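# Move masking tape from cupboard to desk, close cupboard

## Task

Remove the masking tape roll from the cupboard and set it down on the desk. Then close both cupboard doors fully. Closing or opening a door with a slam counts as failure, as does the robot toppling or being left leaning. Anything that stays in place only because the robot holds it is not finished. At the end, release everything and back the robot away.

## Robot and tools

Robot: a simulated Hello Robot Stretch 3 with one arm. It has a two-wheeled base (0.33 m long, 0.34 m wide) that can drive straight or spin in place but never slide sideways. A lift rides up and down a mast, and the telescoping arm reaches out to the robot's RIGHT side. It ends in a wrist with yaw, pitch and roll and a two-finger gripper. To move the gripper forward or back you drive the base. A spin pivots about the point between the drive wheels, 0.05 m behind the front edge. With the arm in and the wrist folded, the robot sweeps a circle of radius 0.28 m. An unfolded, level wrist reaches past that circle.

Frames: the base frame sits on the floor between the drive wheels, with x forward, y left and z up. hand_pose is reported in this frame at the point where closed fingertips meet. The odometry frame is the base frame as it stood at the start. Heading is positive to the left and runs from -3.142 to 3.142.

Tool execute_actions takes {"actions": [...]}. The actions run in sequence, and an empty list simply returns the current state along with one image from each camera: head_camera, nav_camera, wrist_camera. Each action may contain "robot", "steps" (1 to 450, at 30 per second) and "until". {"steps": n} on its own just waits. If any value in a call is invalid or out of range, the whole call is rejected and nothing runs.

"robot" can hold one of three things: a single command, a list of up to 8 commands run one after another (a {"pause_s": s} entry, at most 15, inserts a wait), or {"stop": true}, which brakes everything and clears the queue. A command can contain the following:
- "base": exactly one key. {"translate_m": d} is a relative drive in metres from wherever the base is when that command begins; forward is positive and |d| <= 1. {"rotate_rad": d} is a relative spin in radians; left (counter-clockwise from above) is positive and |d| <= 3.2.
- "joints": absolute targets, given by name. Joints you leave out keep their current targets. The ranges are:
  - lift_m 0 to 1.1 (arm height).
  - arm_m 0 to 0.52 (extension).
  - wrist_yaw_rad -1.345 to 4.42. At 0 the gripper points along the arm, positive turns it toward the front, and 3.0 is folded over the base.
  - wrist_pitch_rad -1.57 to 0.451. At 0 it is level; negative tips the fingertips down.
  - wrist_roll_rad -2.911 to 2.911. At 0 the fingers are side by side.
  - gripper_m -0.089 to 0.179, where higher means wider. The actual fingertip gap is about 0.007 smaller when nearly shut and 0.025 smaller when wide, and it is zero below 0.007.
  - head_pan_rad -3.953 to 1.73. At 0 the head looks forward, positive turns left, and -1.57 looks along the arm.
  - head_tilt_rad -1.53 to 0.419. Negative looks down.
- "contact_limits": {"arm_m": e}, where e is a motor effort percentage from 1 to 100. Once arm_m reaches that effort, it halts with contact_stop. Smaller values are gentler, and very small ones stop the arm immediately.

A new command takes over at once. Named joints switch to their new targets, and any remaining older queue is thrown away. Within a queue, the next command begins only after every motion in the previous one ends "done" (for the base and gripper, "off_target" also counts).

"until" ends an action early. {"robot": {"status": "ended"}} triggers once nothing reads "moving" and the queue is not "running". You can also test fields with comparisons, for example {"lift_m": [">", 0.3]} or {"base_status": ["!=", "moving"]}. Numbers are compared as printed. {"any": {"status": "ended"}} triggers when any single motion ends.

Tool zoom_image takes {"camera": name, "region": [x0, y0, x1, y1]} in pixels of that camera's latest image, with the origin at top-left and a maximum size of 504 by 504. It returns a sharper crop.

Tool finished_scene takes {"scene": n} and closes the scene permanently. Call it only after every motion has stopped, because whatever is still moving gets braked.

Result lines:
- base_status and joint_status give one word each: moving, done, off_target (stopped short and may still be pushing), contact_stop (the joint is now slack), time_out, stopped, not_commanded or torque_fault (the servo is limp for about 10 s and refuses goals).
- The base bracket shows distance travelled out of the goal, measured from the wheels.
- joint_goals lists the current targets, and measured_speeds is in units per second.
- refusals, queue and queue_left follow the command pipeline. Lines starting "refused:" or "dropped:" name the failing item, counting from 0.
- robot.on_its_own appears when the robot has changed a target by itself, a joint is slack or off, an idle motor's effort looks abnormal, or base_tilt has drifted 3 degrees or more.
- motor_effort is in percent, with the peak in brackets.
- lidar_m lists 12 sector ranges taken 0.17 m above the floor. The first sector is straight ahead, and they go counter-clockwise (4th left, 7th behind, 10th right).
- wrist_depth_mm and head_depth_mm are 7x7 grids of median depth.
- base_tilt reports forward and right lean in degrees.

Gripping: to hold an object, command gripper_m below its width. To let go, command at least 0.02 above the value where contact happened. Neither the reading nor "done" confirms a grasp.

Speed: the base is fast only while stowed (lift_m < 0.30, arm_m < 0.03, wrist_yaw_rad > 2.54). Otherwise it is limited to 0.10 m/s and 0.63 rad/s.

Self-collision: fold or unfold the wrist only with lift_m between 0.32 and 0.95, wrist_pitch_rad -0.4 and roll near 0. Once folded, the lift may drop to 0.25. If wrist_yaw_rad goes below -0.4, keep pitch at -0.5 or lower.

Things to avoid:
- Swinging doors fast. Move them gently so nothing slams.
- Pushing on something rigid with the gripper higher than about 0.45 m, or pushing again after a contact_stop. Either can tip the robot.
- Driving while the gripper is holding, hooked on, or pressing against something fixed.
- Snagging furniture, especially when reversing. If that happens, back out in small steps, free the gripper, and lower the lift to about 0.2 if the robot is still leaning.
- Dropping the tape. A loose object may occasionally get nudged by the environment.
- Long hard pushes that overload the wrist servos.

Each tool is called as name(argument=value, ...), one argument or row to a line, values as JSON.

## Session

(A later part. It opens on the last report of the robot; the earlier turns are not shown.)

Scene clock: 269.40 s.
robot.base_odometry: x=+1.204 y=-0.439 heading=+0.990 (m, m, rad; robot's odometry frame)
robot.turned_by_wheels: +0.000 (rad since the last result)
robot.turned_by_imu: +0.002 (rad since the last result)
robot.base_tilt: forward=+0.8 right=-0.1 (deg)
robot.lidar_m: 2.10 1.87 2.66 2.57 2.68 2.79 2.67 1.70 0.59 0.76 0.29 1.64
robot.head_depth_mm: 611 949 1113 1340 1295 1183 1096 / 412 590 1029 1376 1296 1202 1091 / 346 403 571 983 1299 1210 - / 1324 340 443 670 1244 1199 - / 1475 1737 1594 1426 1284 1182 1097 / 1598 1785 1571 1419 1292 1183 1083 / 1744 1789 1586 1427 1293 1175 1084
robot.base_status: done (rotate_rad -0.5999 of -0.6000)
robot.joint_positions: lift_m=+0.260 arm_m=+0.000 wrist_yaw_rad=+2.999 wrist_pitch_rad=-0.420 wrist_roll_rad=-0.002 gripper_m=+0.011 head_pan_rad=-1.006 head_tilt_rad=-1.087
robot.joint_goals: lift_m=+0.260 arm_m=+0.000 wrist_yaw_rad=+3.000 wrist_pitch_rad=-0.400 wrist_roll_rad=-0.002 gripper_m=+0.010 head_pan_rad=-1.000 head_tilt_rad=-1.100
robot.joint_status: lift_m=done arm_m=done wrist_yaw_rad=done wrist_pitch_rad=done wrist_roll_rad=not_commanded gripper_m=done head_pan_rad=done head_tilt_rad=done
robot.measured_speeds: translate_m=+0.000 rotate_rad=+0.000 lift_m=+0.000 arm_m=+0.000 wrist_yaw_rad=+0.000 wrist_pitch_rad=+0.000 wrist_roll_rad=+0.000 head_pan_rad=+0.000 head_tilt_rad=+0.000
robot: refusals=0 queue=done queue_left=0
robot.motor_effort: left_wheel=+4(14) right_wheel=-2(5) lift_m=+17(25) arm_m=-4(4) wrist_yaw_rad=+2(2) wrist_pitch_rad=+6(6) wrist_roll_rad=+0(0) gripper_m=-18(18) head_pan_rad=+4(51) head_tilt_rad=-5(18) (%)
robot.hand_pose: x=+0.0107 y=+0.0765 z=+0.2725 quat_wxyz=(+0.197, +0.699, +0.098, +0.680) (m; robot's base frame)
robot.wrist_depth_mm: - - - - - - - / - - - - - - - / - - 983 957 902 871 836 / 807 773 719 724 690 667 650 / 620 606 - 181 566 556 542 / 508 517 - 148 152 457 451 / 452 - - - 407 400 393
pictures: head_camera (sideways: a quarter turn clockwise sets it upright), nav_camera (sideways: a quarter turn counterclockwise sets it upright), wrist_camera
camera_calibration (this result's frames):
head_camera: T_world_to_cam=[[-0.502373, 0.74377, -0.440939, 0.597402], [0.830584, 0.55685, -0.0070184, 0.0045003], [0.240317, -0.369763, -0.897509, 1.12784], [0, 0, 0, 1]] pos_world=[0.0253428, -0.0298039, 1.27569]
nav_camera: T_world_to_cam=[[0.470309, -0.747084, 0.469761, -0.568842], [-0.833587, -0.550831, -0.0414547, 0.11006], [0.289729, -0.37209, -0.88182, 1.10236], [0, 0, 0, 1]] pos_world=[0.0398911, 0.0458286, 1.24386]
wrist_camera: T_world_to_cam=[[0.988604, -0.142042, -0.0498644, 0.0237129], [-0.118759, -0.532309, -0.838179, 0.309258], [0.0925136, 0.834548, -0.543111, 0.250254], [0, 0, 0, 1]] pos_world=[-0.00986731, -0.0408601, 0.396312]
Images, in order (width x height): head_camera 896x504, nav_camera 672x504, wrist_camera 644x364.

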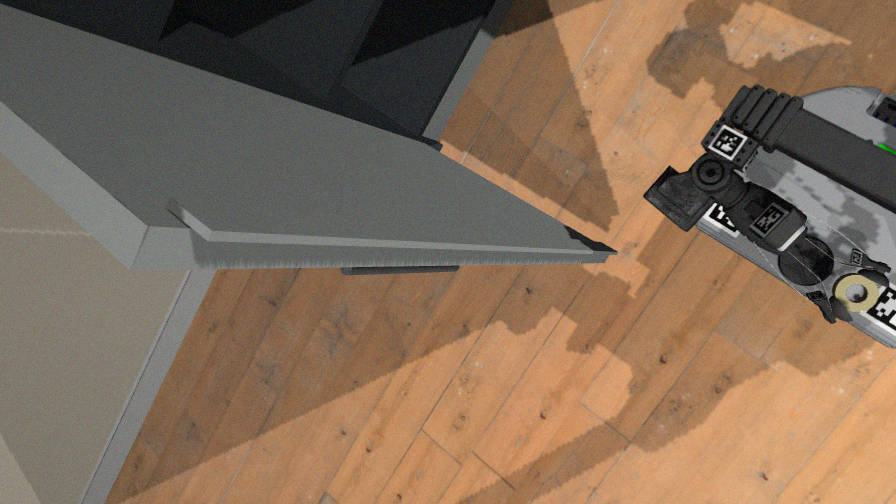

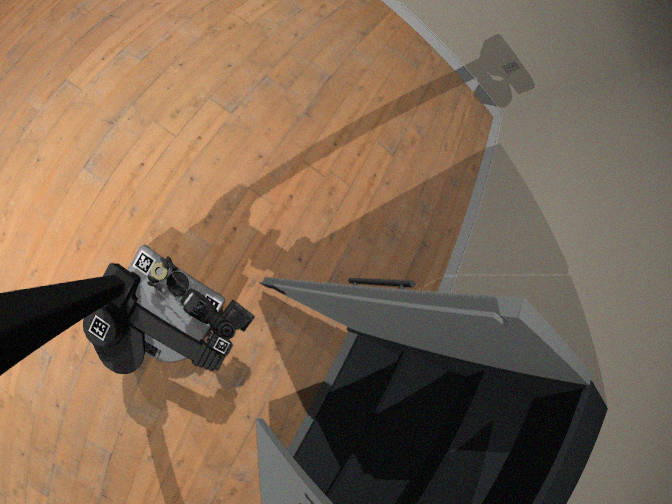

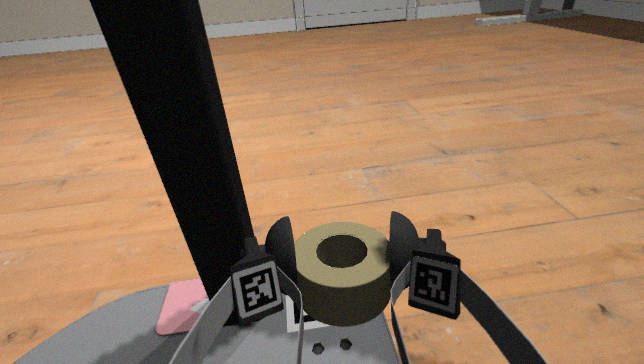

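execute_actions(
  actions=[
    {"robot":[{"joints":{"head_pan_rad":-2.0,"head_tilt_rad":-1.0},"base":{"translate_m":0.39}}],"steps":450,"until":{"robot":{"status":"ended"}}},
  ],
)

Scene clock: 279.97 s.
robot.base_odometry: x=+1.418 y=-0.113 heading=+0.990 (m, m, rad; robot's odometry frame)
robot.turned_by_wheels: +0.000 (rad since the last result)
robot.turned_by_imu: +0.001 (rad since the last result)
robot.base_tilt: forward=+0.8 right=-0.1 (deg)
robot.lidar_m: 1.71 1.53 2.39 2.58 2.68 3.19 3.06 0.86 0.33 0.68 1.21 1.64
robot.head_depth_mm: 1006 1360 1542 1500 1337 1206 1121 / 999 357 413 597 1342 1201 - / 413 414 486 589 824 1217 - / 440 519 637 825 1180 1239 - / 556 696 928 1425 1338 1217 1075 / 847 1189 1530 1498 1333 1197 1086 / 1038 1210 1454 1490 1328 1197 1084
robot.base_status: done (translate_m +0.3900 of +0.3900)
robot.joint_positions: lift_m=+0.260 arm_m=+0.000 wrist_yaw_rad=+2.999 wrist_pitch_rad=-0.420 wrist_roll_rad=-0.002 gripper_m=+0.011 head_pan_rad=-1.993 head_tilt_rad=-1.001
robot.joint_goals: lift_m=+0.260 arm_m=+0.000 wrist_yaw_rad=+3.000 wrist_pitch_rad=-0.400 wrist_roll_rad=-0.002 gripper_m=+0.010 head_pan_rad=-2.000 head_tilt_rad=-1.000
robot.joint_status: lift_m=done arm_m=done wrist_yaw_rad=done wrist_pitch_rad=done wrist_roll_rad=not_commanded gripper_m=done head_pan_rad=done head_tilt_rad=done
robot.measured_speeds: translate_m=+0.000 rotate_rad=+0.000 lift_m=+0.000 arm_m=+0.000 wrist_yaw_rad=+0.000 wrist_pitch_rad=+0.000 wrist_roll_rad=+0.000 head_pan_rad=+0.000 head_tilt_rad=+0.000
robot: refusals=0 queue=done queue_left=0
robot.motor_effort: left_wheel=+4(15) right_wheel=-1(7) lift_m=+17(18) arm_m=-4(4) wrist_yaw_rad=+1(1) wrist_pitch_rad=+6(5) wrist_roll_rad=+0(0) gripper_m=-18(18) head_pan_rad=-4(53) head_tilt_rad=+1(7) (%)
robot.hand_pose: x=+0.0107 y=+0.0765 z=+0.2725 quat_wxyz=(+0.197, +0.699, +0.098, +0.680) (m; robot's base frame)
robot.wrist_depth_mm: - - - - - - - / - - - - - - - / - - 985 968 890 868 845 / 788 774 732 722 682 679 649 / 629 599 - 181 577 548 538 / 512 519 - 148 152 466 451 / 449 - - - 407 395 394
pictures: head_camera (sideways: a quarter turn clockwise sets it upright), nav_camera (sideways: a quarter turn counterclockwise sets it upright), wrist_camera
camera_calibration (this result's frames):
head_camera: T_world_to_cam=[[0.32682, 0.791635, -0.516238, 0.690428], [0.922149, -0.386724, -0.00923504, 0.00682848], [-0.206952, -0.47303, -0.856395, 1.07714], [0, 0, 0, 1]] pos_world=[-0.00902675, -0.0344086, 1.27894]
nav_camera: T_world_to_cam=[[-0.346267, -0.764503, 0.543723, -0.660208], [-0.920497, 0.388734, -0.0396333, 0.108224], [-0.181064, -0.514219, -0.838328, 1.04871], [0, 0, 0, 1]] pos_world=[0.0608943, -0.00753651, 1.24242]
wrist_camera: T_world_to_cam=[[0.988615, -0.141962, -0.0498644, 0.0237248], [-0.118716, -0.532319, -0.838179, 0.309258], [0.0924456, 0.834556, -0.543111, 0.250254], [0, 0, 0, 1]] pos_world=[-0.00987583, -0.0408591, 0.396312]
Images, in order (width x height): head_camera 896x504, nav_camera 672x504, wrist_camera 644x364.

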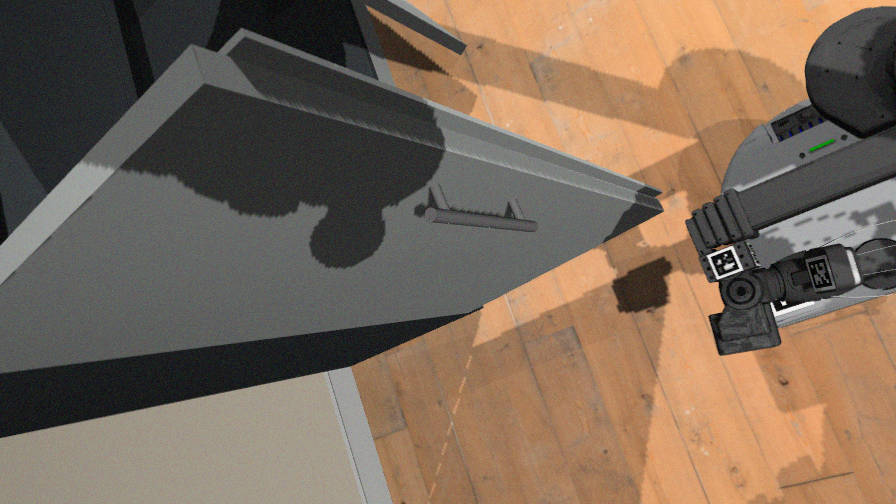

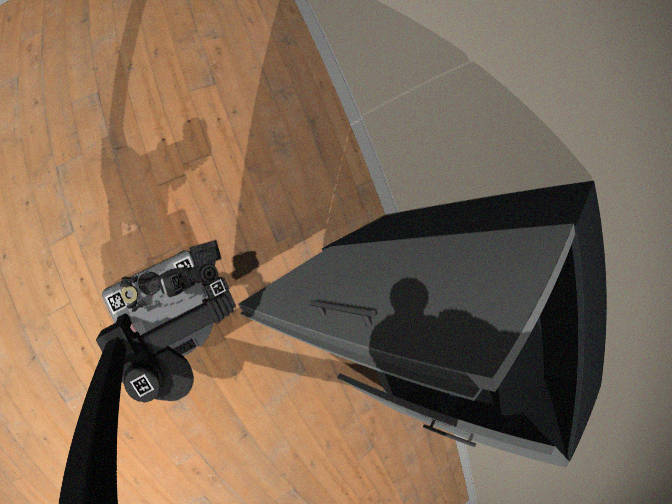

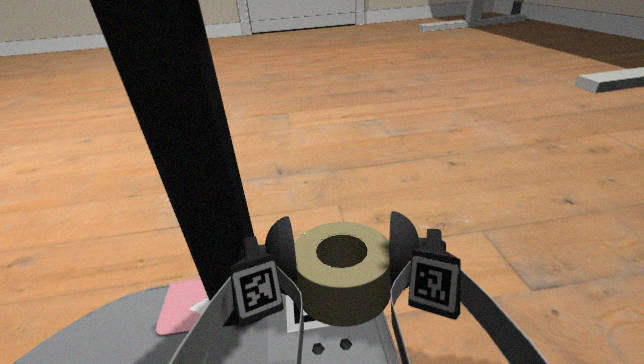

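execute_actions(
  actions=[
    {"robot":[{"joints":{"arm_m":0.18}},{"base":{"translate_m":-0.245}},{"joints":{"arm_m":0.27,"head_pan_rad":-1.8,"head_tilt_rad":-0.9},"base":{"translate_m":-0.085}},{"joints":{"arm_m":0.37},"base":{"translate_m":-0.09}}],"steps":450,"until":{"robot":{"status":"ended"}}},
  ],
)

Scene clock: 295.57 s.
robot.base_odometry: x=+1.188 y=-0.464 heading=+0.990 (m, m, rad; robot's odometry frame)
robot.turned_by_wheels: +0.000 (rad since the last result)
robot.turned_by_imu: +0.002 (rad since the last result)
robot.base_tilt: forward=+0.8 right=+0.0 (deg)
robot.lidar_m: 2.13 1.89 2.68 2.58 2.68 2.74 2.64 1.70 0.55 0.55 0.70 1.64
robot.head_depth_mm: 1059 566 751 1147 1405 1242 1103 / 1090 972 743 872 1328 1244 1122 / 1024 565 750 1197 1349 1244 - / 614 556 668 825 1147 1222 1138 / 524 568 690 876 1218 1236 1121 / 532 585 714 910 1257 1231 1099 / 541 600 736 948 1368 1226 1096
robot.base_status: done (translate_m -0.0900 of -0.0900)
robot.joint_positions: lift_m=+0.260 arm_m=+0.370 wrist_yaw_rad=+2.999 wrist_pitch_rad=-0.420 wrist_roll_rad=-0.002 gripper_m=+0.011 head_pan_rad=-1.807 head_tilt_rad=-0.903
robot.joint_goals: lift_m=+0.260 arm_m=+0.370 wrist_yaw_rad=+3.000 wrist_pitch_rad=-0.400 wrist_roll_rad=-0.002 gripper_m=+0.010 head_pan_rad=-1.800 head_tilt_rad=-0.900
robot.joint_status: lift_m=done arm_m=done wrist_yaw_rad=done wrist_pitch_rad=done wrist_roll_rad=not_commanded gripper_m=done head_pan_rad=done head_tilt_rad=done
robot.measured_speeds: translate_m=+0.000 rotate_rad=+0.000 lift_m=+0.000 arm_m=+0.000 wrist_yaw_rad=+0.000 wrist_pitch_rad=+0.000 wrist_roll_rad=+0.000 head_pan_rad=+0.000 head_tilt_rad=+0.000
robot: refusals=0 queue=done queue_left=0
robot.motor_effort: left_wheel=+4(3) right_wheel=-2(7) lift_m=+17(18) arm_m=+5(2) wrist_yaw_rad=+1(1) wrist_pitch_rad=+5(6) wrist_roll_rad=+0(0) gripper_m=-19(18) head_pan_rad=+4(26) head_tilt_rad=+1(10) (%)
robot.hand_pose: x=+0.0106 y=-0.2926 z=+0.2726 quat_wxyz=(+0.196, +0.699, +0.098, +0.680) (m; robot's base frame)
robot.wrist_depth_mm: - - - - - - - / - - - - - - - / - - - 994 935 882 832 / 786 776 - 717 702 669 651 / 621 - - 176 578 545 533 / 518 503 - 148 152 466 452 / 435 425 406 399 402 395 394
pictures: head_camera (sideways: a quarter turn clockwise sets it upright), nav_camera (sideways: a quarter turn counterclockwise sets it upright), wrist_camera
camera_calibration (this result's frames):
head_camera: T_world_to_cam=[[0.161586, 0.785025, -0.598019, 0.797976], [0.977602, -0.210136, -0.0116967, 0.00969632], [-0.134847, -0.582734, -0.801397, 1.0052], [0, 0, 0, 1]] pos_world=[-0.00287251, -0.0386289, 1.28288]
nav_camera: T_world_to_cam=[[-0.18511, -0.759414, 0.623718, -0.765411], [-0.97748, 0.207727, -0.0371814, 0.105384], [-0.101327, -0.616555, -0.780764, 0.973381], [0, 0, 0, 1]] pos_world=[0.0599555, -0.00301212, 1.2413]
wrist_camera: T_world_to_cam=[[0.988685, -0.141504, -0.0497906, -0.0284719], [-0.118385, -0.532175, -0.838317, 0.11288], [0.0921282, 0.834725, -0.542905, 0.558326], [0, 0, 0, 1]] pos_world=[-0.00992456, -0.410006, 0.39633]
Images, in order (width x height): head_camera 896x504, nav_camera 672x504, wrist_camera 644x364.

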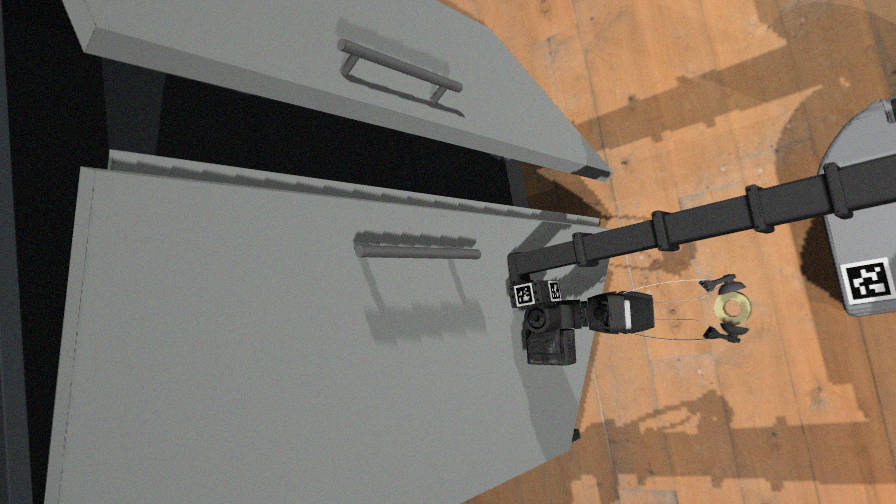

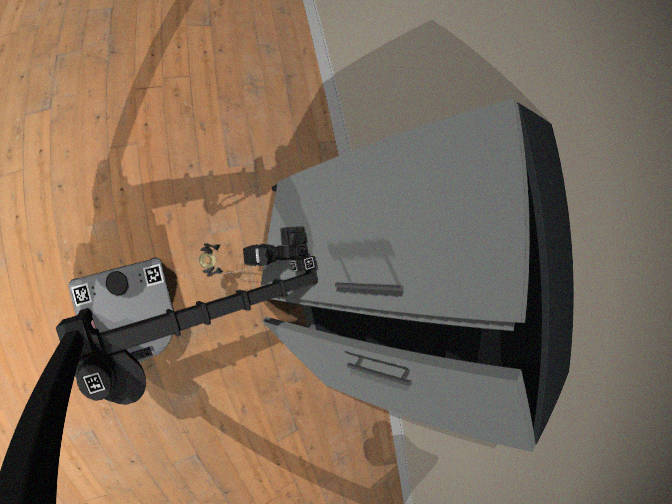

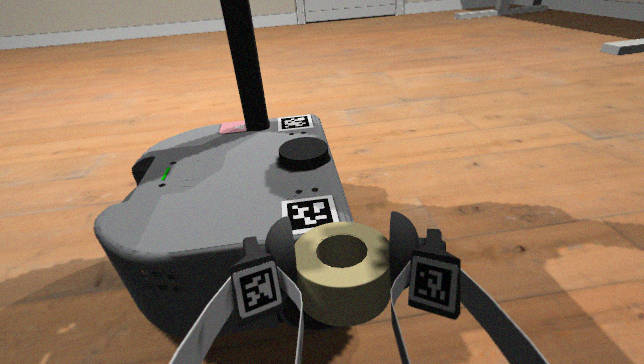

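execute_actions(
  actions=[
    {"robot":[{"joints":{"arm_m":0.43},"base":{"translate_m":-0.05}},{"joints":{"arm_m":0.455},"base":{"translate_m":-0.03}},{"joints":{"arm_m":0.47},"contact_limits":{"arm_m":14}},{"joints":{"arm_m":0.482},"contact_limits":{"arm_m":14}},{"joints":{"arm_m":0.493},"contact_limits":{"arm_m":14}},{"joints":{"arm_m":0.503},"contact_limits":{"arm_m":14}},{"joints":{"arm_m":0.513},"contact_limits":{"arm_m":14}}],"steps":450,"until":{"robot":{"status":"ended"}}},
  ],
)

Scene clock: 308.80 s.
robot.base_odometry: x=+1.144 y=-0.531 heading=+0.989 (m, m, rad; robot's odometry frame)
robot.turned_by_wheels: -0.001 (rad since the last result)
robot.turned_by_imu: +0.001 (rad since the last result)
robot.base_tilt: forward=+0.7 right=+0.0 (deg)
robot.lidar_m: 2.21 1.97 2.68 2.58 2.67 2.66 2.56 1.70 0.54 0.71 0.73 1.64
robot.head_depth_mm: 561 645 861 1532 1415 1244 1100 / 1033 561 708 1000 1373 1241 1123 / 1063 938 734 872 1181 1249 - / 1009 908 1218 1233 1399 1233 1137 / 613 716 847 1021 1344 1216 1116 / 601 697 830 1016 1321 1237 1096 / 586 679 806 994 1314 1221 1096
robot.base_status: done (translate_m -0.0300 of -0.0300)
robot.joint_positions: lift_m=+0.260 arm_m=+0.498 wrist_yaw_rad=+3.021 wrist_pitch_rad=-0.420 wrist_roll_rad=-0.002 gripper_m=+0.011 head_pan_rad=-1.807 head_tilt_rad=-0.902
robot.joint_goals: lift_m=+0.260 arm_m=+0.498 wrist_yaw_rad=+3.000 wrist_pitch_rad=-0.400 wrist_roll_rad=-0.002 gripper_m=+0.010 head_pan_rad=-1.800 head_tilt_rad=-0.900
robot.joint_status: lift_m=done arm_m=contact_stop wrist_yaw_rad=done wrist_pitch_rad=done wrist_roll_rad=not_commanded gripper_m=done head_pan_rad=done head_tilt_rad=done
robot.measured_speeds: translate_m=+0.000 rotate_rad=+0.003 lift_m=+0.000 arm_m=-0.004 wrist_yaw_rad=-0.040 wrist_pitch_rad=+0.000 wrist_roll_rad=+0.000 head_pan_rad=+0.000 head_tilt_rad=+0.000
robot: refusals=0 queue=dropped queue_left=0
robot.on_its_own: arm_m is slack since a contact_stop, until your next command for it (your +0.503 is given up)
robot.motor_effort: left_wheel=-11(12) right_wheel=+11(13) lift_m=+18(18) arm_m=+4(16) wrist_yaw_rad=-18(23) wrist_pitch_rad=+6(5) wrist_roll_rad=+0(0) gripper_m=-18(18) head_pan_rad=+4(4) head_tilt_rad=+2(1) (%)
robot.contact_limits: arm_m 14 (drawing in: default 21, maximum 34; extending or still: default 28, maximum 46)
robot.hand_pose: x=+0.0058 y=-0.4203 z=+0.2725 quat_wxyz=(+0.189, +0.698, +0.106, +0.682) (m; robot's base frame)
robot.wrist_depth_mm: - - - - - - - / - - - - - - - / - - - 944 912 870 855 / 789 767 - 712 688 669 667 / 622 596 - 176 581 542 536 / 513 510 518 148 152 468 451 / 436 432 421 408 405 400 396
pictures: head_camera (sideways: a quarter turn clockwise sets it upright), nav_camera (sideways: a quarter turn counterclockwise sets it upright), wrist_camera
dropped: robot: command 5 of its queue: arm_m: contact_stop
camera_calibration (this result's frames):
head_camera: T_world_to_cam=[[0.161461, 0.784803, -0.598343, 0.7984], [0.977619, -0.210055, -0.0117066, 0.0097091], [-0.134873, -0.583062, -0.801155, 1.00489], [0, 0, 0, 1]] pos_world=[-0.00287096, -0.0386371, 1.2829]
nav_camera: T_world_to_cam=[[-0.184985, -0.759184, 0.624035, -0.765824], [-0.977502, 0.207627, -0.0371706, 0.10537], [-0.101347, -0.616871, -0.780512, 0.973053], [0, 0, 0, 1]] pos_world=[0.0599501, -0.00303131, 1.2413]
wrist_camera: T_world_to_cam=[[0.991489, -0.120291, -0.0497906, -0.0329391], [-0.106961, -0.534642, -0.838282, 0.0432019], [0.0742176, 0.836473, -0.542959, 0.666231], [0, 0, 0, 1]] pos_world=[-0.0121663, -0.53815, 0.396311]
Images, in order (width x height): head_camera 896x504, nav_camera 672x504, wrist_camera 644x364.

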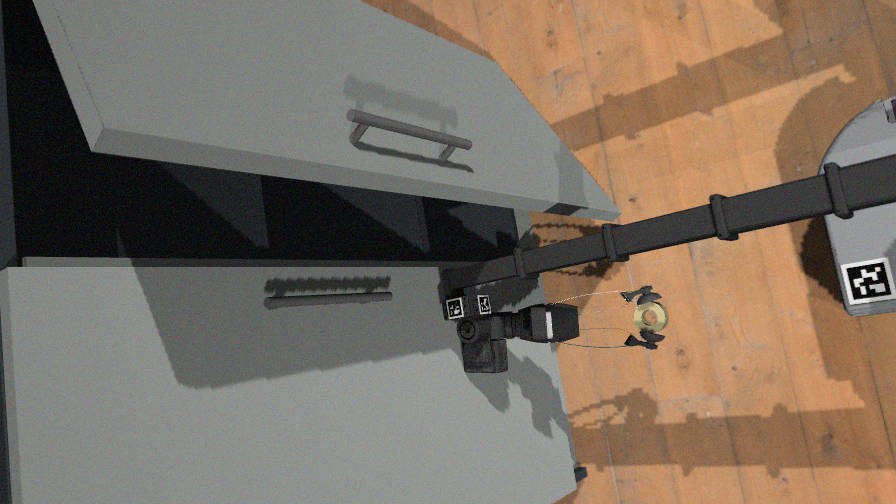

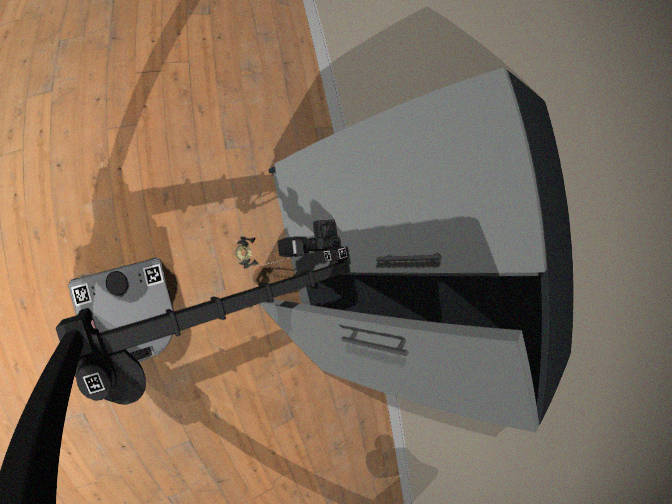

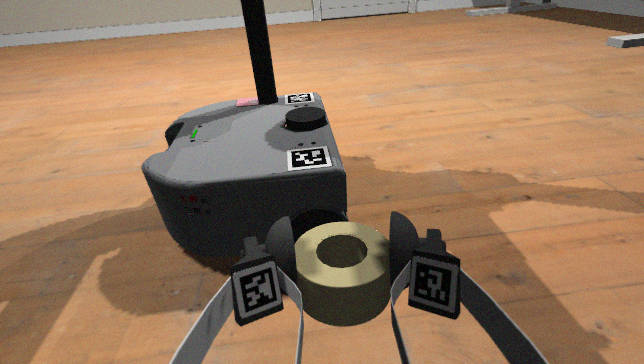

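execute_actions(
  actions=[
    {"robot":[{"joints":{"arm_m":0.24}},{"base":{"translate_m":-0.29},"joints":{"head_pan_rad":-1.5}},{"joints":{"arm_m":0.30}},{"joints":{"arm_m":0.37}},{"joints":{"arm_m":0.43}},{"joints":{"arm_m":0.455}}],"steps":450,"until":{"robot":{"status":"ended"}}},
    {"robot":[{"joints":{"arm_m":0.47},"contact_limits":{"arm_m":14}},{"joints":{"arm_m":0.482},"contact_limits":{"arm_m":14}},{"joints":{"arm_m":0.493},"contact_limits":{"arm_m":14}},{"joints":{"arm_m":0.503},"contact_limits":{"arm_m":14}},{"joints":{"arm_m":0.513},"contact_limits":{"arm_m":14}}],"steps":450,"until":{"robot":{"status":"ended"}}},
    {"robot":{"joints":{"arm_m":0.0,"head_tilt_rad":-0.6}},"steps":450,"until":{"robot":{"status":"ended"}}},
  ],
)

Scene clock: 339.73 s.
robot.base_odometry: x=+0.984 y=-0.773 heading=+0.990 (m, m, rad; robot's odometry frame)
robot.turned_by_wheels: +0.001 (rad since the last result)
robot.turned_by_imu: +0.005 (rad since the last result)
robot.base_tilt: forward=+0.8 right=+0.0 (deg)
robot.lidar_m: 2.50 2.23 2.67 2.59 2.68 2.36 2.27 1.71 0.74 0.71 0.74 1.65
robot.head_depth_mm: 958 944 696 791 918 1374 1214 / 963 932 702 798 927 1103 1216 / 966 925 708 808 937 1115 1212 / 980 909 710 813 946 1132 1207 / 984 901 720 821 960 1152 1209 / 988 887 727 830 962 1158 1191 / 996 878 732 840 980 1177 1193
robot.base_status: done (translate_m -0.2900 of -0.2900)
robot.joint_positions: lift_m=+0.260 arm_m=+0.000 wrist_yaw_rad=+3.002 wrist_pitch_rad=-0.420 wrist_roll_rad=-0.002 gripper_m=+0.011 head_pan_rad=-1.507 head_tilt_rad=-0.606
robot.joint_goals: lift_m=+0.260 arm_m=+0.000 wrist_yaw_rad=+3.000 wrist_pitch_rad=-0.400 wrist_roll_rad=-0.002 gripper_m=+0.010 head_pan_rad=-1.500 head_tilt_rad=-0.600
robot.joint_status: lift_m=done arm_m=done wrist_yaw_rad=done wrist_pitch_rad=done wrist_roll_rad=not_commanded gripper_m=done head_pan_rad=done head_tilt_rad=done
robot.measured_speeds: translate_m=+0.000 rotate_rad=+0.000 lift_m=+0.000 arm_m=+0.000 wrist_yaw_rad=+0.000 wrist_pitch_rad=+0.000 wrist_roll_rad=+0.000 head_pan_rad=+0.000 head_tilt_rad=+0.000
robot: refusals=0 queue=done queue_left=0
robot.motor_effort: left_wheel=+2(13) right_wheel=-1(13) lift_m=+18(18) arm_m=-4(16) wrist_yaw_rad=-2(20) wrist_pitch_rad=+5(6) wrist_roll_rad=+0(0) gripper_m=-18(19) head_pan_rad=+4(33) head_tilt_rad=+3(19) (%)
robot.hand_pose: x=+0.0100 y=+0.0766 z=+0.2725 quat_wxyz=(+0.195, +0.699, +0.099, +0.680) (m; robot's base frame)
robot.wrist_depth_mm: - - - - - - - / - - - - - - - / - - 976 936 925 881 833 / 792 767 720 724 690 668 659 / 628 604 - 180 568 544 534 / 513 515 - 147 152 460 453 / 454 - - - 403 400 390
pictures: head_camera (sideways: a quarter turn clockwise sets it upright), nav_camera (sideways: a quarter turn counterclockwise sets it upright), wrist_camera
replaced: robot.arm_m: its motion had ended contact_stop
camera_calibration (this result's frames):
head_camera: T_world_to_cam=[[-0.064331, 0.588685, -0.805799, 1.07013], [0.996314, 0.0838048, -0.0183163, 0.018206], [0.0567473, -0.804007, -0.591906, 0.731568], [0, 0, 0, 1]] pos_world=[0.00918935, -0.0433114, 1.29567]
nav_camera: T_world_to_cam=[[0.0338614, -0.56453, 0.824718, -1.02871], [-0.994579, -0.100208, -0.0277578, 0.0932327], [0.0983131, -0.819307, -0.564863, 0.691345], [0, 0, 0, 1]] pos_world=[0.0595926, -0.00496931, 1.2415]
wrist_camera: T_world_to_cam=[[0.989064, -0.138796, -0.049883, 0.0241967], [-0.117007, -0.532518, -0.838292, 0.30928], [0.089788, 0.834961, -0.542934, 0.250197], [0, 0, 0, 1]] pos_world=[-0.0102088, -0.0408497, 0.396314]
Images, in order (width x height): head_camera 896x504, nav_camera 672x504, wrist_camera 644x364.

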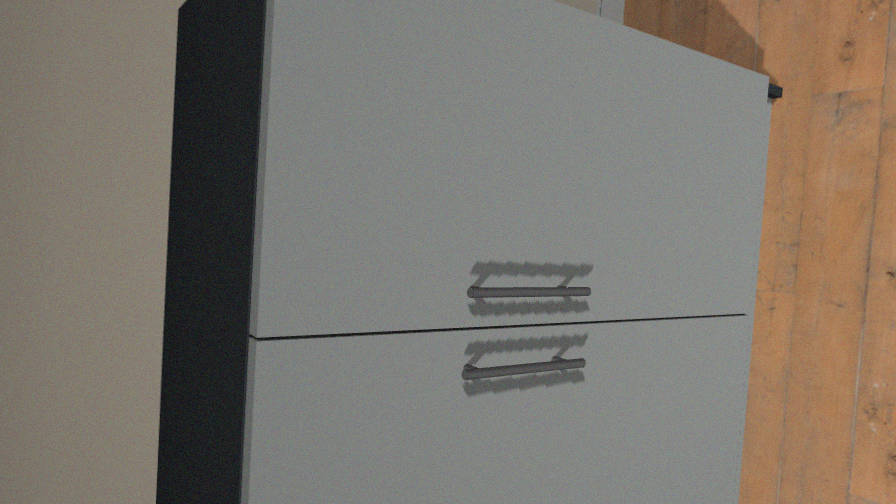

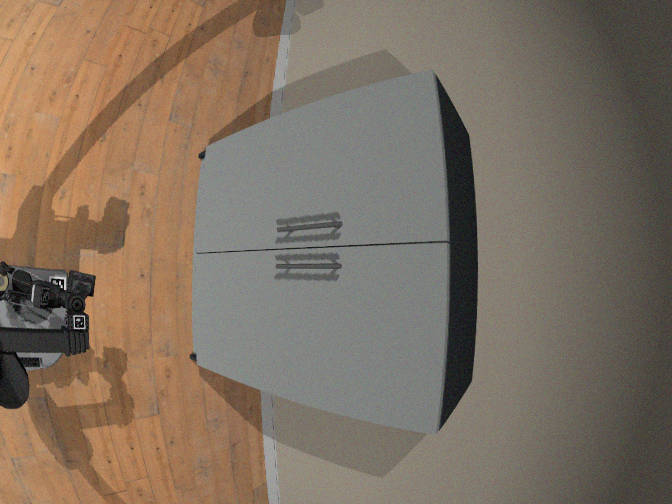

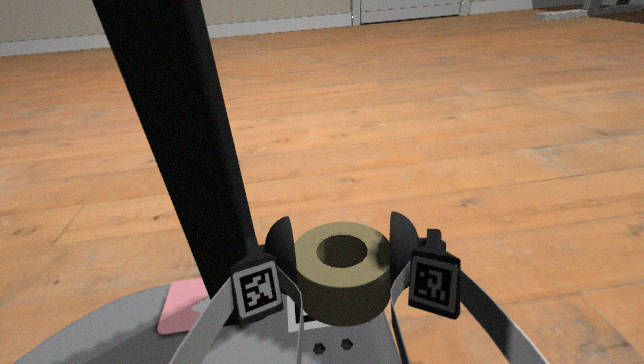

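execute_actions(
  actions=[
    {"robot":[{"base":{"rotate_rad":0.85},"joints":{"head_pan_rad":-0.5,"head_tilt_rad":-0.5}},{"base":{"translate_m":1.0}}],"steps":450,"until":{"robot":{"status":"ended"}}},
  ],
)

Scene clock: 356.40 s.
robot.base_odometry: x=+0.719 y=+0.191 heading=+1.840 (m, m, rad; robot's odometry frame)
robot.turned_by_wheels: +0.850 (rad since the last result)
robot.turned_by_imu: +0.855 (rad since the last result)
robot.base_tilt: forward=+0.8 right=+0.0 (deg)
robot.lidar_m: 1.91 1.82 1.82 2.19 2.94 2.95 1.64 1.45 1.92 2.07 1.83 1.38
robot.head_depth_mm: 1450 1584 1352 1891 1987 1559 1293 / 1496 1632 1231 1911 1830 1547 1283 / 1563 1657 1322 2045 1972 1554 1290 / 1609 1732 1432 2159 1949 1545 1273 / 1665 1781 1406 2218 1921 1530 1269 / 1727 1851 2102 2323 1923 1524 1271 / 1779 1923 2177 2387 1927 1521 1262
robot.base_status: done (translate_m +1.0000 of +1.0000)
robot.joint_positions: lift_m=+0.260 arm_m=+0.000 wrist_yaw_rad=+3.001 wrist_pitch_rad=-0.420 wrist_roll_rad=-0.002 gripper_m=+0.011 head_pan_rad=-0.507 head_tilt_rad=-0.507
robot.joint_goals: lift_m=+0.260 arm_m=+0.000 wrist_yaw_rad=+3.000 wrist_pitch_rad=-0.400 wrist_roll_rad=-0.002 gripper_m=+0.010 head_pan_rad=-0.500 head_tilt_rad=-0.500
robot.joint_status: lift_m=done arm_m=done wrist_yaw_rad=done wrist_pitch_rad=done wrist_roll_rad=not_commanded gripper_m=done head_pan_rad=done head_tilt_rad=done
robot.measured_speeds: translate_m=+0.000 rotate_rad=+0.000 lift_m=+0.000 arm_m=+0.000 wrist_yaw_rad=+0.000 wrist_pitch_rad=+0.000 wrist_roll_rad=+0.000 head_pan_rad=+0.000 head_tilt_rad=+0.000
robot: refusals=0 queue=done queue_left=0
robot.motor_effort: left_wheel=-2(11) right_wheel=+1(6) lift_m=+17(18) arm_m=-4(4) wrist_yaw_rad=-1(3) wrist_pitch_rad=+6(5) wrist_roll_rad=+0(0) gripper_m=-19(18) head_pan_rad=+5(52) head_tilt_rad=+3(12) (%)
robot.hand_pose: x=+0.0101 y=+0.0766 z=+0.2725 quat_wxyz=(+0.196, +0.699, +0.099, +0.680) (m; robot's base frame)
robot.wrist_depth_mm: - - - - - - - / - - - - - - - / - - 971 941 905 878 837 / 781 763 733 720 695 672 647 / 616 602 - 180 574 551 536 / 521 520 - 149 152 462 452 / 455 - - - 405 397 391
pictures: head_camera (sideways: a quarter turn clockwise sets it upright), nav_camera (sideways: a quarter turn counterclockwise sets it upright), wrist_camera
camera_calibration (this result's frames):
head_camera: T_world_to_cam=[[-0.457432, 0.223677, -0.860654, 1.14405], [0.469619, 0.882638, -0.0202096, 0.0238862], [0.755125, -0.413424, -0.50879, 0.619171], [0, 0, 0, 1]] pos_world=[0.0445583, -0.021001, 1.30015]
nav_camera: T_world_to_cam=[[0.419109, -0.235408, 0.876887, -1.09909], [-0.450945, -0.892229, -0.0239965, 0.0850231], [0.788033, -0.385371, -0.480098, 0.57685], [0, 0, 0, 1]] pos_world=[0.044401, 0.0394281, 1.24276]
wrist_camera: T_world_to_cam=[[0.988985, -0.139359, -0.0498812, 0.0241145], [-0.117309, -0.532451, -0.838293, 0.30929], [0.0902642, 0.83491, -0.542934, 0.250188], [0, 0, 0, 1]] pos_world=[-0.0101493, -0.040842, 0.396314]
Images, in order (width x height): head_camera 896x504, nav_camera 672x504, wrist_camera 644x364.

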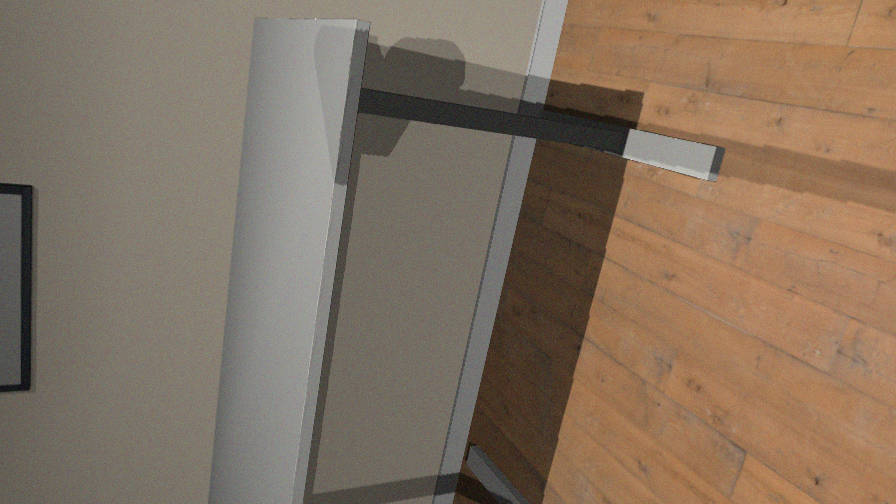

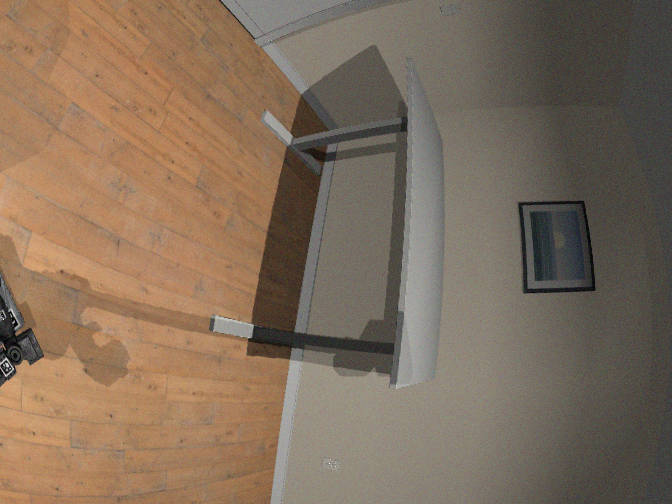

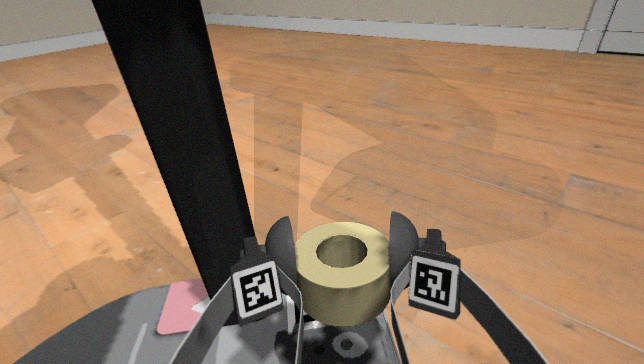

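execute_actions(
  actions=[
    {"robot":{"base":{"translate_m":0.72}},"steps":450,"until":{"robot":{"status":"ended"}}},
    {"robot":{"base":{"rotate_rad":0.716},"joints":{"lift_m":0.94,"head_pan_rad":-1.57,"head_tilt_rad":-0.6}},"steps":450,"until":{"robot":{"lift_m":[">",0.40]}}},
    {"robot":{"joints":{"wrist_yaw_rad":0.0}},"steps":450,"until":{"robot":{"status":"ended"}}},
    {"robot":{"joints":{"lift_m":0.97,"wrist_pitch_rad":-0.3}},"steps":450,"until":{"robot":{"status":"ended"}}},
  ],
)

Scene clock: 385.67 s.
robot.base_odometry: x=+0.527 y=+0.885 heading=+2.556 (m, m, rad; robot's odometry frame)
robot.turned_by_wheels: +0.716 (rad since the last result)
robot.turned_by_imu: +0.721 (rad since the last result)
robot.base_tilt: forward=+0.8 right=+0.0 (deg)
robot.lidar_m: 1.30 1.34 1.82 3.42 3.55 2.08 2.07 1.98 0.97 1.34 1.20 1.19
robot.head_depth_mm: 1105 1207 880 675 - - - / 1109 1212 871 673 1723 - - / 1105 1199 863 638 - - - / 1107 1203 860 648 - 1402 1216 / 1104 1206 854 660 1705 1434 1209 / 1101 1188 846 655 1699 1430 1210 / 1101 1185 838 652 1674 1430 1199
robot.base_status: done (rotate_rad +0.7159 of +0.7160)
robot.joint_positions: lift_m=+0.970 arm_m=+0.000 wrist_yaw_rad=+0.002 wrist_pitch_rad=-0.322 wrist_roll_rad=-0.002 gripper_m=+0.011 head_pan_rad=-1.563 head_tilt_rad=-0.593
robot.joint_goals: lift_m=+0.970 arm_m=+0.000 wrist_yaw_rad=+0.000 wrist_pitch_rad=-0.300 wrist_roll_rad=-0.002 gripper_m=+0.010 head_pan_rad=-1.570 head_tilt_rad=-0.600
robot.joint_status: lift_m=done arm_m=done wrist_yaw_rad=done wrist_pitch_rad=done wrist_roll_rad=not_commanded gripper_m=done head_pan_rad=done head_tilt_rad=done
robot.measured_speeds: translate_m=+0.000 rotate_rad=+0.000 lift_m=+0.000 arm_m=+0.000 wrist_yaw_rad=+0.000 wrist_pitch_rad=+0.000 wrist_roll_rad=+0.000 head_pan_rad=+0.000 head_tilt_rad=+0.000
robot: refusals=0 queue=done queue_left=0
robot.motor_effort: left_wheel=-2(12) right_wheel=+1(6) lift_m=+27(27) arm_m=-4(4) wrist_yaw_rad=-2(1) wrist_pitch_rad=+6(7) wrist_roll_rad=+0(0) gripper_m=-18(18) head_pan_rad=-4(50) head_tilt_rad=-3(10) (%)
robot.hand_pose: x=-0.0211 y=-0.3808 z=+1.0045 quat_wxyz=(+0.699, +0.114, -0.697, -0.113) (m; robot's base frame)
robot.wrist_depth_mm: - 992 - 997 - - - / - - 965 872 779 735 - / 569 551 513 484 464 440 416 / 379 367 352 343 347 352 346 / - - - 181 - - - / - - - 148 152 - - / - - - - - - -
pictures: head_camera (sideways: a quarter turn clockwise sets it upright), nav_camera (sideways: a quarter turn counterclockwise sets it upright), wrist_camera
camera_calibration (this result's frames):
head_camera: T_world_to_cam=[[-0.0311421, 0.580649, -0.813558, 1.08005], [0.999447, 0.0275727, -0.0185787, 0.0185288], [0.0116443, -0.813687, -0.581187, 0.717898], [0, 0, 0, 1]] pos_world=[0.00675695, -0.0434949, 1.29626]
nav_camera: T_world_to_cam=[[0.00207264, -0.554576, 0.832131, -1.03818], [-0.99863, -0.0446552, -0.0272732, 0.0926271], [0.0522841, -0.830934, -0.553909, 0.677374], [0, 0, 0, 1]] pos_world=[0.0592361, -0.0087589, 1.24163]
wrist_camera: T_world_to_cam=[[-0.998743, -0.00712491, -0.0496197, 0.0359286], [0.0408104, 0.459243, -0.887373, 1.10598], [0.0291099, -0.888282, -0.458375, 0.289851], [0, 0, 0, 1]] pos_world=[-0.0176895, -0.250186, 1.11606]
Images, in order (width x height): head_camera 896x504, nav_camera 672x504, wrist_camera 644x364.

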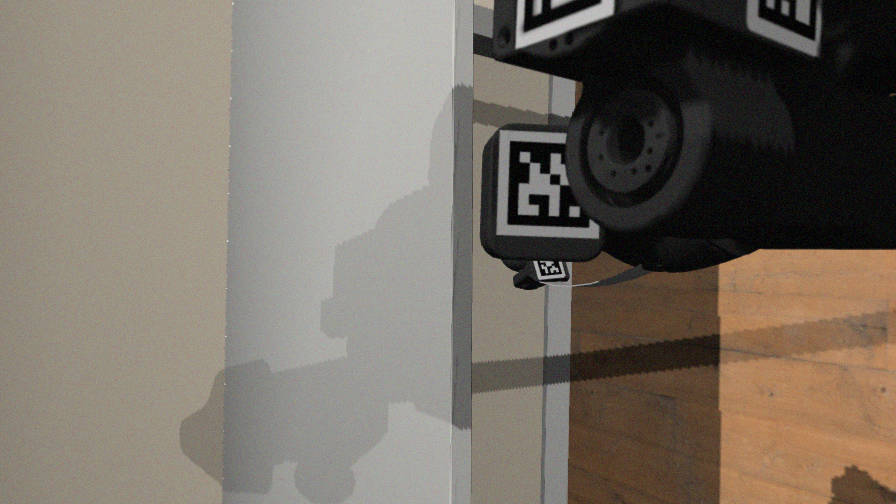

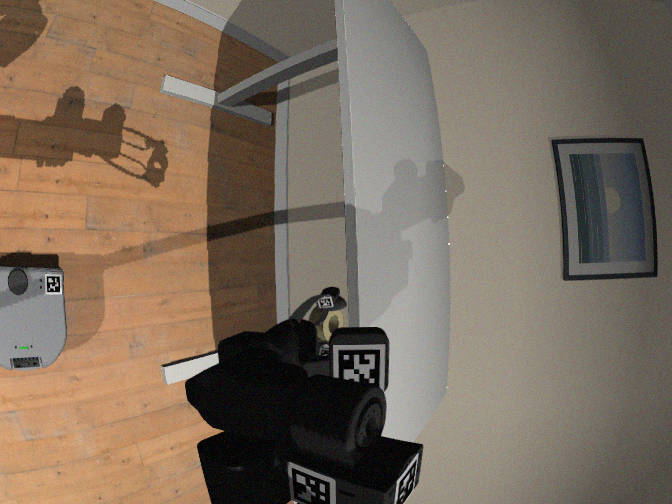

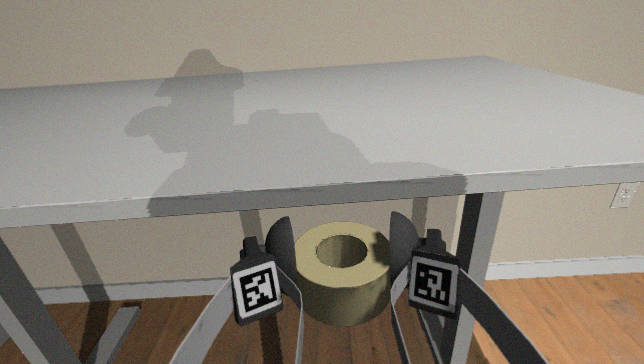

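execute_actions(
  actions=[
    {"robot":[{"joints":{"lift_m":1.0,"arm_m":0.08}},{"joints":{"arm_m":0.33}}],"steps":450,"until":{"robot":{"status":"ended"}}},
  ],
)

Scene clock: 395.63 s.
robot.base_odometry: x=+0.527 y=+0.885 heading=+2.556 (m, m, rad; robot's odometry frame)
robot.turned_by_wheels: +0.000 (rad since the last result)
robot.turned_by_imu: +0.001 (rad since the last result)
robot.base_tilt: forward=+0.8 right=+0.0 (deg)
robot.lidar_m: 1.30 1.34 1.82 3.43 3.51 2.06 2.07 1.96 0.97 1.33 1.19 1.19
robot.head_depth_mm: 1109 1186 831 675 1273 1454 1197 / 1108 1168 778 672 1690 1384 1223 / 1098 1193 - 665 1724 1444 1221 / 1105 1216 809 661 1711 1445 1211 / 1106 1208 850 657 1705 1437 1211 / 1099 1192 843 656 1685 1430 1204 / 1107 1184 835 652 1685 1434 1205
robot.base_status: done (rotate_rad +0.7159 of +0.7160)
robot.joint_positions: lift_m=+1.000 arm_m=+0.330 wrist_yaw_rad=+0.001 wrist_pitch_rad=-0.321 wrist_roll_rad=-0.002 gripper_m=+0.011 head_pan_rad=-1.563 head_tilt_rad=-0.593
robot.joint_goals: lift_m=+1.000 arm_m=+0.330 wrist_yaw_rad=+0.000 wrist_pitch_rad=-0.300 wrist_roll_rad=-0.002 gripper_m=+0.010 head_pan_rad=-1.570 head_tilt_rad=-0.600
robot.joint_status: lift_m=done arm_m=done wrist_yaw_rad=done wrist_pitch_rad=done wrist_roll_rad=not_commanded gripper_m=done head_pan_rad=done head_tilt_rad=done
robot.measured_speeds: translate_m=+0.000 rotate_rad=+0.000 lift_m=+0.000 arm_m=+0.000 wrist_yaw_rad=+0.000 wrist_pitch_rad=+0.000 wrist_roll_rad=+0.000 head_pan_rad=+0.000 head_tilt_rad=+0.000
robot: refusals=0 queue=done queue_left=0
robot.motor_effort: left_wheel=-2(2) right_wheel=+1(0) lift_m=+27(28) arm_m=+4(4) wrist_yaw_rad=-1(3) wrist_pitch_rad=+6(6) wrist_roll_rad=+0(0) gripper_m=-19(19) head_pan_rad=-4(4) head_tilt_rad=-3(2) (%)
robot.hand_pose: x=-0.0213 y=-0.7101 z=+1.0346 quat_wxyz=(+0.699, +0.114, -0.697, -0.113) (m; robot's base frame)
robot.wrist_depth_mm: 688 693 692 697 694 699 703 / 739 743 755 741 737 749 754 / 678 657 596 573 546 524 497 / 449 437 416 402 386 373 360 / 335 327 325 181 311 291 284 / 270 263 264 148 153 240 234 / 223 219 213 207 206 203 200
pictures: head_camera (sideways: a quarter turn clockwise sets it upright), nav_camera (sideways: a quarter turn counterclockwise sets it upright), wrist_camera
camera_calibration (this result's frames):
head_camera: T_world_to_cam=[[-0.0310221, 0.580656, -0.813558, 1.08005], [0.999453, 0.0273662, -0.0185787, 0.0185288], [0.0114762, -0.813689, -0.581187, 0.7179], [0, 0, 0, 1]] pos_world=[0.00674796, -0.0434951, 1.29626]
nav_camera: T_world_to_cam=[[0.00195808, -0.554577, 0.83213, -1.03818], [-0.998639, -0.0444489, -0.0272733, 0.0926272], [0.0521124, -0.830945, -0.553909, 0.677376], [0, 0, 0, 1]] pos_world=[0.0592343, -0.00876984, 1.24163]
wrist_camera: T_world_to_cam=[[-0.998749, -0.00613881, -0.0496169, 0.0355366], [0.0412769, 0.458712, -0.887626, 1.28381], [0.0282088, -0.888564, -0.457885, 0.0105093], [0, 0, 0, 1]] pos_world=[-0.0177959, -0.579341, 1.14611]
Images, in order (width x height): head_camera 896x504, nav_camera 672x504, wrist_camera 644x364.

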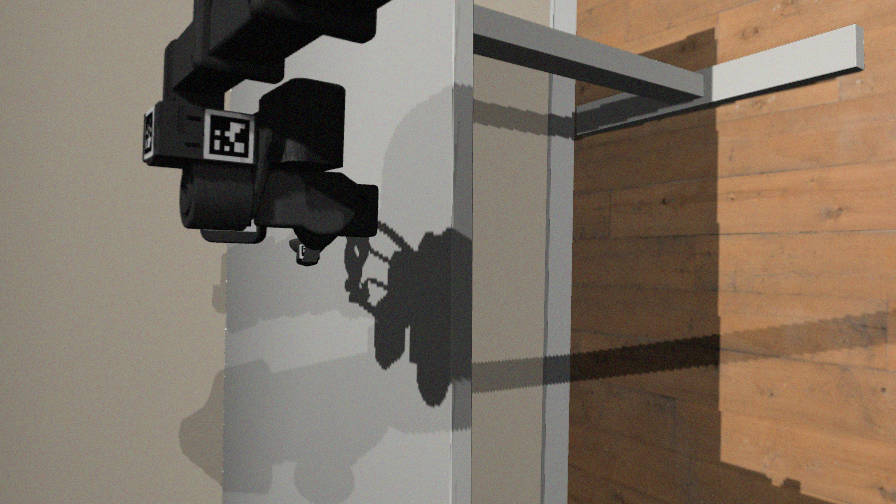

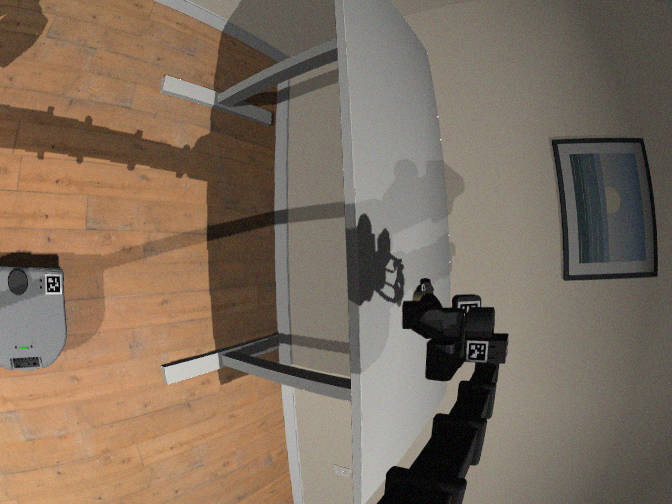

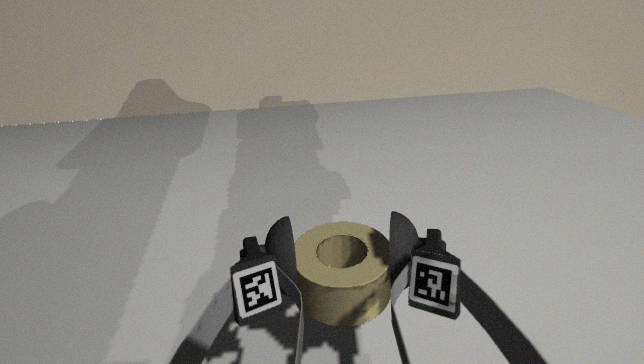

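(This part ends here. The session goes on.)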